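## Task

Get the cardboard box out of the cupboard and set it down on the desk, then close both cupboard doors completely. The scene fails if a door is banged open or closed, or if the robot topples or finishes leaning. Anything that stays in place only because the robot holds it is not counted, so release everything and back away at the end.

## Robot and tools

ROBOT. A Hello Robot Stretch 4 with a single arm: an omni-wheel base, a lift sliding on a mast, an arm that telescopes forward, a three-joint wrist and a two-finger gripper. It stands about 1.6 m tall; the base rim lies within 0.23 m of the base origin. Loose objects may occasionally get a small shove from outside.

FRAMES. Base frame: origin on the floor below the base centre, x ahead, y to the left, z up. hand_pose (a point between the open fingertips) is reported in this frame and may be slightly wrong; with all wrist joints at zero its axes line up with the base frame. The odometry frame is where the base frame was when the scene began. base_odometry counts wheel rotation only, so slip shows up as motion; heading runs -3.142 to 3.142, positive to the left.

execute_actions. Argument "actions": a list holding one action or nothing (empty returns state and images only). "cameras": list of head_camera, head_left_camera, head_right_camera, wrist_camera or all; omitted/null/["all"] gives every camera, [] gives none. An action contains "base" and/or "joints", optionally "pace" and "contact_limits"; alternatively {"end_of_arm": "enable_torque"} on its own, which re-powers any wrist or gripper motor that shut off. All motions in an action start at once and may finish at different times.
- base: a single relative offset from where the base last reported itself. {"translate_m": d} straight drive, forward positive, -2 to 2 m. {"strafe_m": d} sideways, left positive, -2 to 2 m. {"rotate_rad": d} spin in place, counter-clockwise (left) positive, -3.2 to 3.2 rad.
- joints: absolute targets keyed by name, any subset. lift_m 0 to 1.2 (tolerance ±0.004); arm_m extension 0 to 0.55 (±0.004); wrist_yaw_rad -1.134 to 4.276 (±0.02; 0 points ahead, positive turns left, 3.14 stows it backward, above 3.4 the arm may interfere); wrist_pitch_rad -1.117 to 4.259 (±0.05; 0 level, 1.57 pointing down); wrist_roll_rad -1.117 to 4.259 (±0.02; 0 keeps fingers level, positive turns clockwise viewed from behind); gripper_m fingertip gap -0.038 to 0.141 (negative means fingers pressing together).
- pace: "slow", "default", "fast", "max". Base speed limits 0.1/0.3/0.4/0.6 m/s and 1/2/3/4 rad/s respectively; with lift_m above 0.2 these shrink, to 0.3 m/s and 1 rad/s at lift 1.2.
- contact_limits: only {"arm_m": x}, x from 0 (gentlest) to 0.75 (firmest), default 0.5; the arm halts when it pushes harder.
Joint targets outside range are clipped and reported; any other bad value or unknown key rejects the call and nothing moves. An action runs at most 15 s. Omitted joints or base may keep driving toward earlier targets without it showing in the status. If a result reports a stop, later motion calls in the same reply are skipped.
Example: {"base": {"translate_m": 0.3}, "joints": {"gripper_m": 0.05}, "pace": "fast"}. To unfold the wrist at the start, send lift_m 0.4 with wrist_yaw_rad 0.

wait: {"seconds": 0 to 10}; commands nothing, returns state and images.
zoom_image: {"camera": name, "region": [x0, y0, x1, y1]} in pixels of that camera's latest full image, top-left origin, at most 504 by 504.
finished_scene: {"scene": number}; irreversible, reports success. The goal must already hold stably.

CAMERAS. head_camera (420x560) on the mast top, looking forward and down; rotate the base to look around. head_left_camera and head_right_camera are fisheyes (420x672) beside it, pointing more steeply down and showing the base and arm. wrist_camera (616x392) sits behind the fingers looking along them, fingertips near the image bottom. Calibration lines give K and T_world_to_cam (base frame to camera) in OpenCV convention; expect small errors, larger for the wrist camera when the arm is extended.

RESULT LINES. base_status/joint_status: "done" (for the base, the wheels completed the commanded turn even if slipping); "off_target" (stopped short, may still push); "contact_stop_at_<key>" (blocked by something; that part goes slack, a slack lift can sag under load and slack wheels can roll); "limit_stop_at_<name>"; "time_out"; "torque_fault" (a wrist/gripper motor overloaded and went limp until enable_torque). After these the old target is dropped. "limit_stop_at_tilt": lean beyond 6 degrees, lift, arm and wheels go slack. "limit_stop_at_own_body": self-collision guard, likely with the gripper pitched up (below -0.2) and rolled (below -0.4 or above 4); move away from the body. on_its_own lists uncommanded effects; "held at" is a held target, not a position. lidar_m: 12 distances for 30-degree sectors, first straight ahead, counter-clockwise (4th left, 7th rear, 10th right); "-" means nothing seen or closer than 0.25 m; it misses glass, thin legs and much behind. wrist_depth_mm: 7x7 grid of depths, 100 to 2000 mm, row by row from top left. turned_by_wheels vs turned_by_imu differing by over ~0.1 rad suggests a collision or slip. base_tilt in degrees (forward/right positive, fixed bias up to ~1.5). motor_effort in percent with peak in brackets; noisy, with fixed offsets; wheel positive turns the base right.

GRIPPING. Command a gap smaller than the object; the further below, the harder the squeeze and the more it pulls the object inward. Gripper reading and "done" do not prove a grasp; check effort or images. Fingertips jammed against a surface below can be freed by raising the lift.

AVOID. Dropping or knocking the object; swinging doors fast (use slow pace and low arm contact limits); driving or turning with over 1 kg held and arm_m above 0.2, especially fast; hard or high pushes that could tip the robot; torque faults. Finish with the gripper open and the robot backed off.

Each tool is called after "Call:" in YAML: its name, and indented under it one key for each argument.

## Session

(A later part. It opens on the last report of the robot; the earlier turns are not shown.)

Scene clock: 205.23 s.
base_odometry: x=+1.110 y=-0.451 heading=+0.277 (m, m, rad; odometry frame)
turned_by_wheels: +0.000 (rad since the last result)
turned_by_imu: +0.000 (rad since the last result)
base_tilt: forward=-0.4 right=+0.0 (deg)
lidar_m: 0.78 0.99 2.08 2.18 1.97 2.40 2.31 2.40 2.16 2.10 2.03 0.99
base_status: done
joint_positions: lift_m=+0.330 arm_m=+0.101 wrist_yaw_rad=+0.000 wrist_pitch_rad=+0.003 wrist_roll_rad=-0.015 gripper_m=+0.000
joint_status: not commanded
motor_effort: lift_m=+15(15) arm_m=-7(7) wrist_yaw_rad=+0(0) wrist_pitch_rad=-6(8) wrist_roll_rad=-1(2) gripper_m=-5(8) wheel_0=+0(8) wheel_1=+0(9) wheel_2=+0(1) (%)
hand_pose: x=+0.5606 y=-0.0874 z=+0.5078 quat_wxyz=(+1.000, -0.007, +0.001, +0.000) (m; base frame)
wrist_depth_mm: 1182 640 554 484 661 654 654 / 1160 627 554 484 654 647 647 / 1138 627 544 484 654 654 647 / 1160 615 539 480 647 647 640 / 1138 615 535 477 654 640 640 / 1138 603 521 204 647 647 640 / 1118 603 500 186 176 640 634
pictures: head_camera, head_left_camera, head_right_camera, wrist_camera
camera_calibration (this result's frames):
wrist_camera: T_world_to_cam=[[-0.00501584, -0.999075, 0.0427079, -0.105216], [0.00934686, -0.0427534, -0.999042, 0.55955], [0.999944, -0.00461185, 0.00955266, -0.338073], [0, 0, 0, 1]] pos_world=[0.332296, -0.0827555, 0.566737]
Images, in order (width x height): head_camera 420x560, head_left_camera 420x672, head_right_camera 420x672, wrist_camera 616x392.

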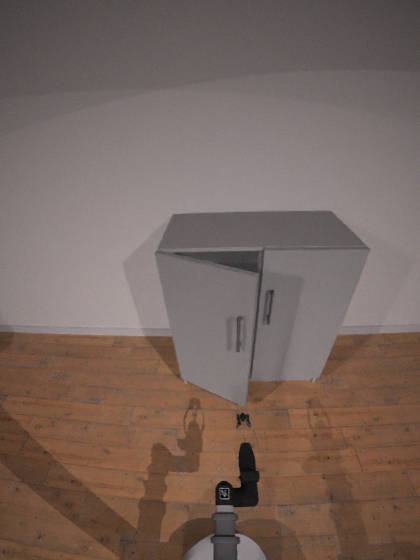

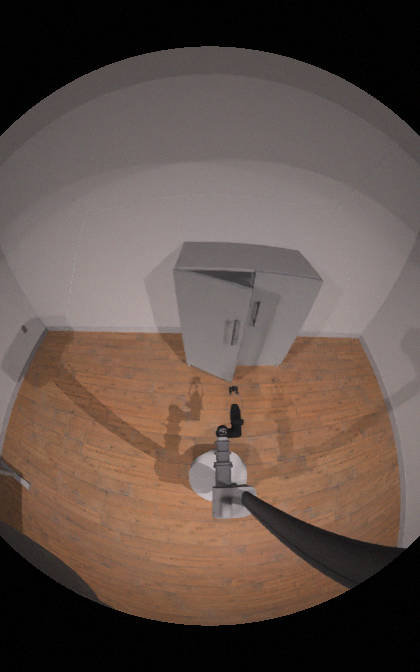

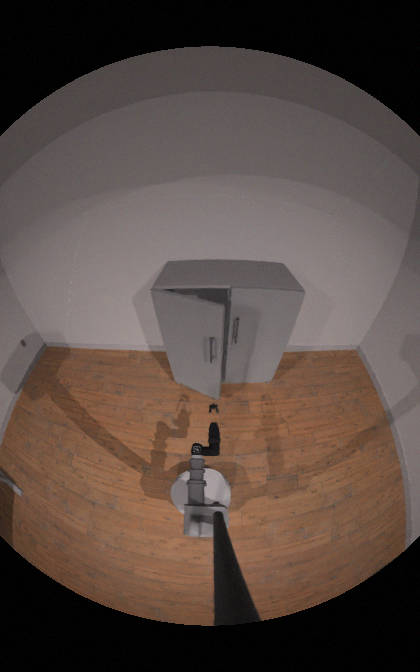

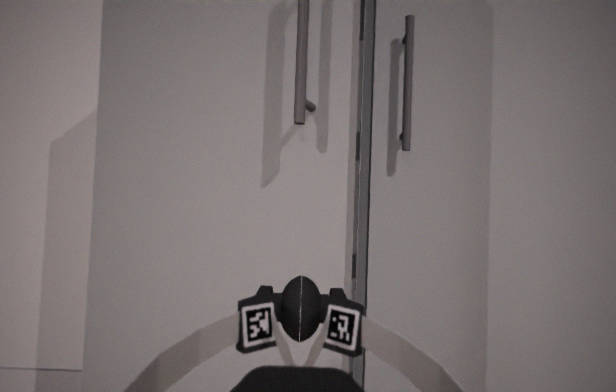

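Call:
execute_actions:
  actions:
    - {"base":{"strafe_m":0.06}}
  cameras: []

Call:
execute_actions:
  actions:
    - {"joints":{"arm_m":0.55},"pace":"slow","contact_limits":{"arm_m":0.25}}

Scene clock: 206.50 s.
base_odometry: x=+1.094 y=-0.393 heading=+0.277 (m, m, rad; odometry frame)
turned_by_wheels: +0.000 (rad since the last result)
turned_by_imu: +0.000 (rad since the last result)
base_tilt: forward=-0.5 right=+0.2 (deg)
lidar_m: 0.78 1.53 2.06 2.15 1.88 2.40 2.31 2.40 2.25 2.15 2.01 0.96
base_status: done
joint_positions: lift_m=+0.330 arm_m=+0.101 wrist_yaw_rad=+0.000 wrist_pitch_rad=+0.003 wrist_roll_rad=-0.015 gripper_m=+0.000
joint_status: not commanded
motor_effort: lift_m=+15(15) arm_m=-7(7) wrist_yaw_rad=+0(0) wrist_pitch_rad=-8(8) wrist_roll_rad=-1(0) gripper_m=-4(3) wheel_0=-1(7) wheel_1=+0(8) wheel_2=+0(1) (%)
hand_pose: x=+0.5606 y=-0.0874 z=+0.5078 quat_wxyz=(+1.000, -0.007, +0.001, +0.000) (m; base frame)
wrist_depth_mm: 1182 1160 585 521 484 654 654 / 1160 1138 585 521 480 654 654 / 1160 668 580 512 484 654 647 / 1138 661 574 508 477 647 647 / 1160 654 569 504 477 640 640 / 1160 647 554 204 469 634 634 / 1138 634 535 186 176 640 627
pictures: none
No camera images: the call's "cameras" was empty. Leave "cameras" out to get every camera's image.

Scene clock: 211.67 s.
base_odometry: x=+1.094 y=-0.393 heading=+0.278 (m, m, rad; odometry frame)
turned_by_wheels: +0.000 (rad since the last result)
turned_by_imu: -0.001 (rad since the last result)
base_tilt: forward=-0.6 right=-0.2 (deg)
lidar_m: 0.96 1.52 2.10 2.15 1.92 2.39 2.30 2.41 2.24 2.16 2.02 0.99
base_status: not commanded
joint_positions: lift_m=+0.330 arm_m=+0.514 wrist_yaw_rad=-0.004 wrist_pitch_rad=+0.002 wrist_roll_rad=-0.015 gripper_m=+0.000
joint_status: arm_m contact_stop (moved +0.413 of +0.449)
on_its_own: arm_m is slack since a contact_stop (your +0.550 is given up)
motor_effort: lift_m=+15(15) arm_m=+0(20) wrist_yaw_rad=+11(34) wrist_pitch_rad=-5(8) wrist_roll_rad=-1(1) gripper_m=-3(1) wheel_0=+3(3) wheel_1=+2(3) wheel_2=-4(9) (%)
contact_limits: arm_m 0.25
hand_pose: x=+0.9731 y=-0.0885 z=+0.5080 quat_wxyz=(+1.000, -0.007, +0.001, -0.002) (m; base frame)
wrist_depth_mm: 244 244 243 241 240 239 238 / 244 242 241 241 240 238 237 / 242 241 239 239 238 237 235 / 240 239 238 237 237 236 236 / 239 238 237 236 236 235 234 / 238 237 236 204 234 234 233 / 236 236 235 185 178 232 233
pictures: head_camera, head_left_camera, head_right_camera, wrist_camera
camera_calibration (this result's frames):
wrist_camera: T_world_to_cam=[[-0.00886548, -0.999048, 0.0427058, -0.100508], [0.00997997, -0.0427937, -0.999034, 0.555254], [0.999911, -0.00843071, 0.0103499, -0.751202], [0, 0, 0, 1]] pos_world=[0.744702, -0.0829843, 0.566785]
Images, in order (width x height): head_camera 420x560, head_left_camera 420x672, head_right_camera 420x672, wrist_camera 616x392.

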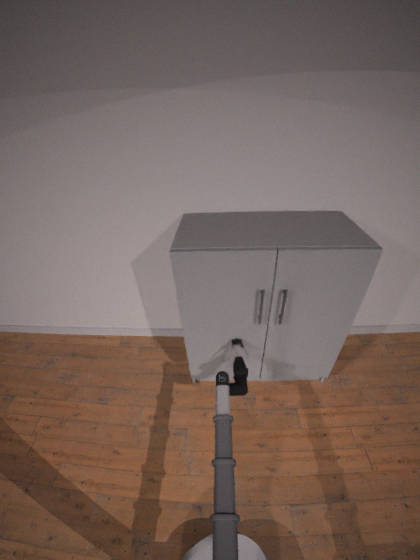

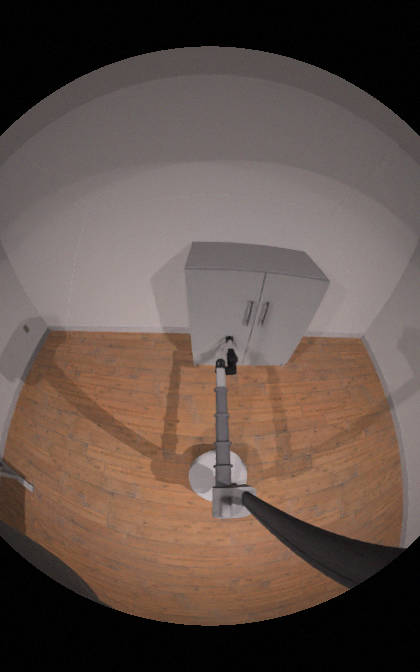

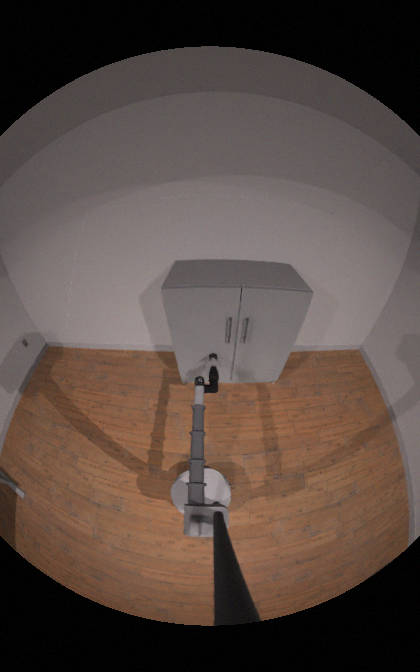

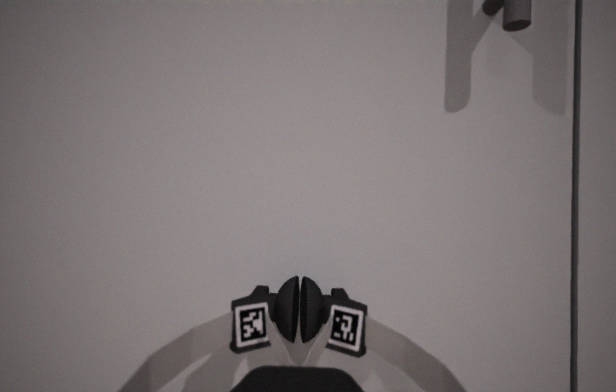

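Call:
execute_actions:
  actions:
    - {"joints":{"arm_m":0.15}}
  cameras: ["head_camera","wrist_camera"]

Call:
zoom_image:
  camera: "head_camera"
  region: [160, 200, 400, 400]

Scene clock: 213.97 s.
base_odometry: x=+1.094 y=-0.393 heading=+0.278 (m, m, rad; odometry frame)
turned_by_wheels: +0.000 (rad since the last result)
turned_by_imu: +0.000 (rad since the last result)
base_tilt: forward=-0.5 right=+0.0 (deg)
lidar_m: 0.95 1.51 2.10 2.17 1.93 2.37 2.30 2.42 2.24 2.16 2.02 0.99
base_status: not commanded
joint_positions: lift_m=+0.330 arm_m=+0.151 wrist_yaw_rad=+0.000 wrist_pitch_rad=+0.003 wrist_roll_rad=-0.015 gripper_m=+0.000
joint_status: all done
motor_effort: lift_m=+15(15) arm_m=-7(8) wrist_yaw_rad=+0(11) wrist_pitch_rad=-8(8) wrist_roll_rad=-2(0) gripper_m=-3(6) wheel_0=+2(3) wheel_1=+2(2) wheel_2=-2(3) (%)
hand_pose: x=+0.6106 y=-0.0874 z=+0.5078 quat_wxyz=(+1.000, -0.007, +0.001, +0.000) (m; base frame)
wrist_depth_mm: 1118 621 615 615 603 603 603 / 1098 609 609 603 609 603 597 / 1078 615 609 609 603 597 597 / 1118 615 609 603 603 597 597 / 1078 609 597 603 603 591 591 / 1098 597 603 204 591 585 591 / 1060 603 597 187 175 585 591
pictures: head_camera, wrist_camera
camera_calibration (this result's frames):
wrist_camera: T_world_to_cam=[[-0.00503298, -0.999075, 0.0427094, -0.104961], [0.00934485, -0.0427551, -0.999042, 0.559083], [0.999944, -0.00462904, 0.00955139, -0.388078], [0, 0, 0, 1]] pos_world=[0.382303, -0.0827564, 0.566737]
Images, in order (width x height): head_camera 420x560, wrist_camera 616x392.

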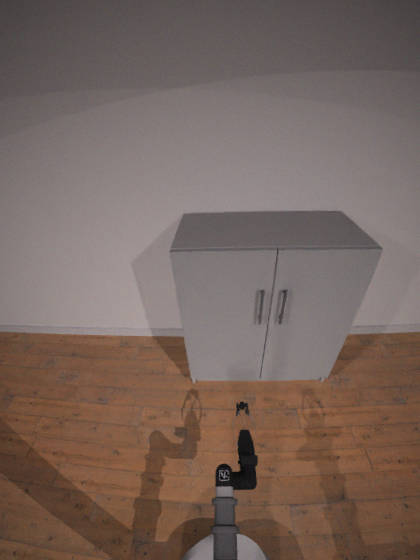

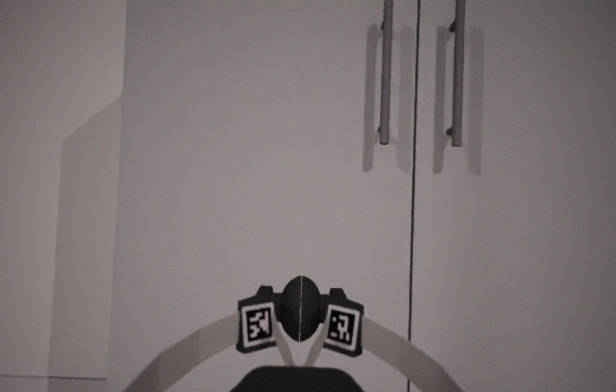

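Region (160, 200, 400, 400) of head_camera's 420x560 image, scaled by 2.100, with more detail than that image has.

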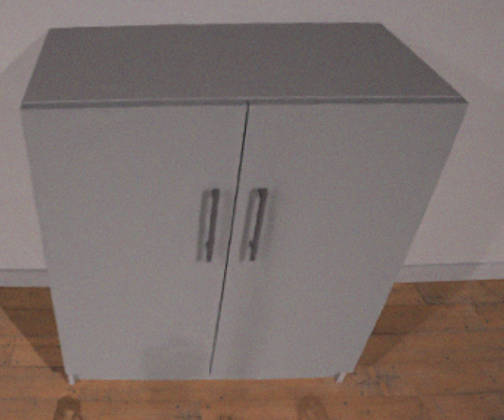

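Both doors are flush.

Call:
finished_scene:
  scene: 2

The scene is finished: the task was done.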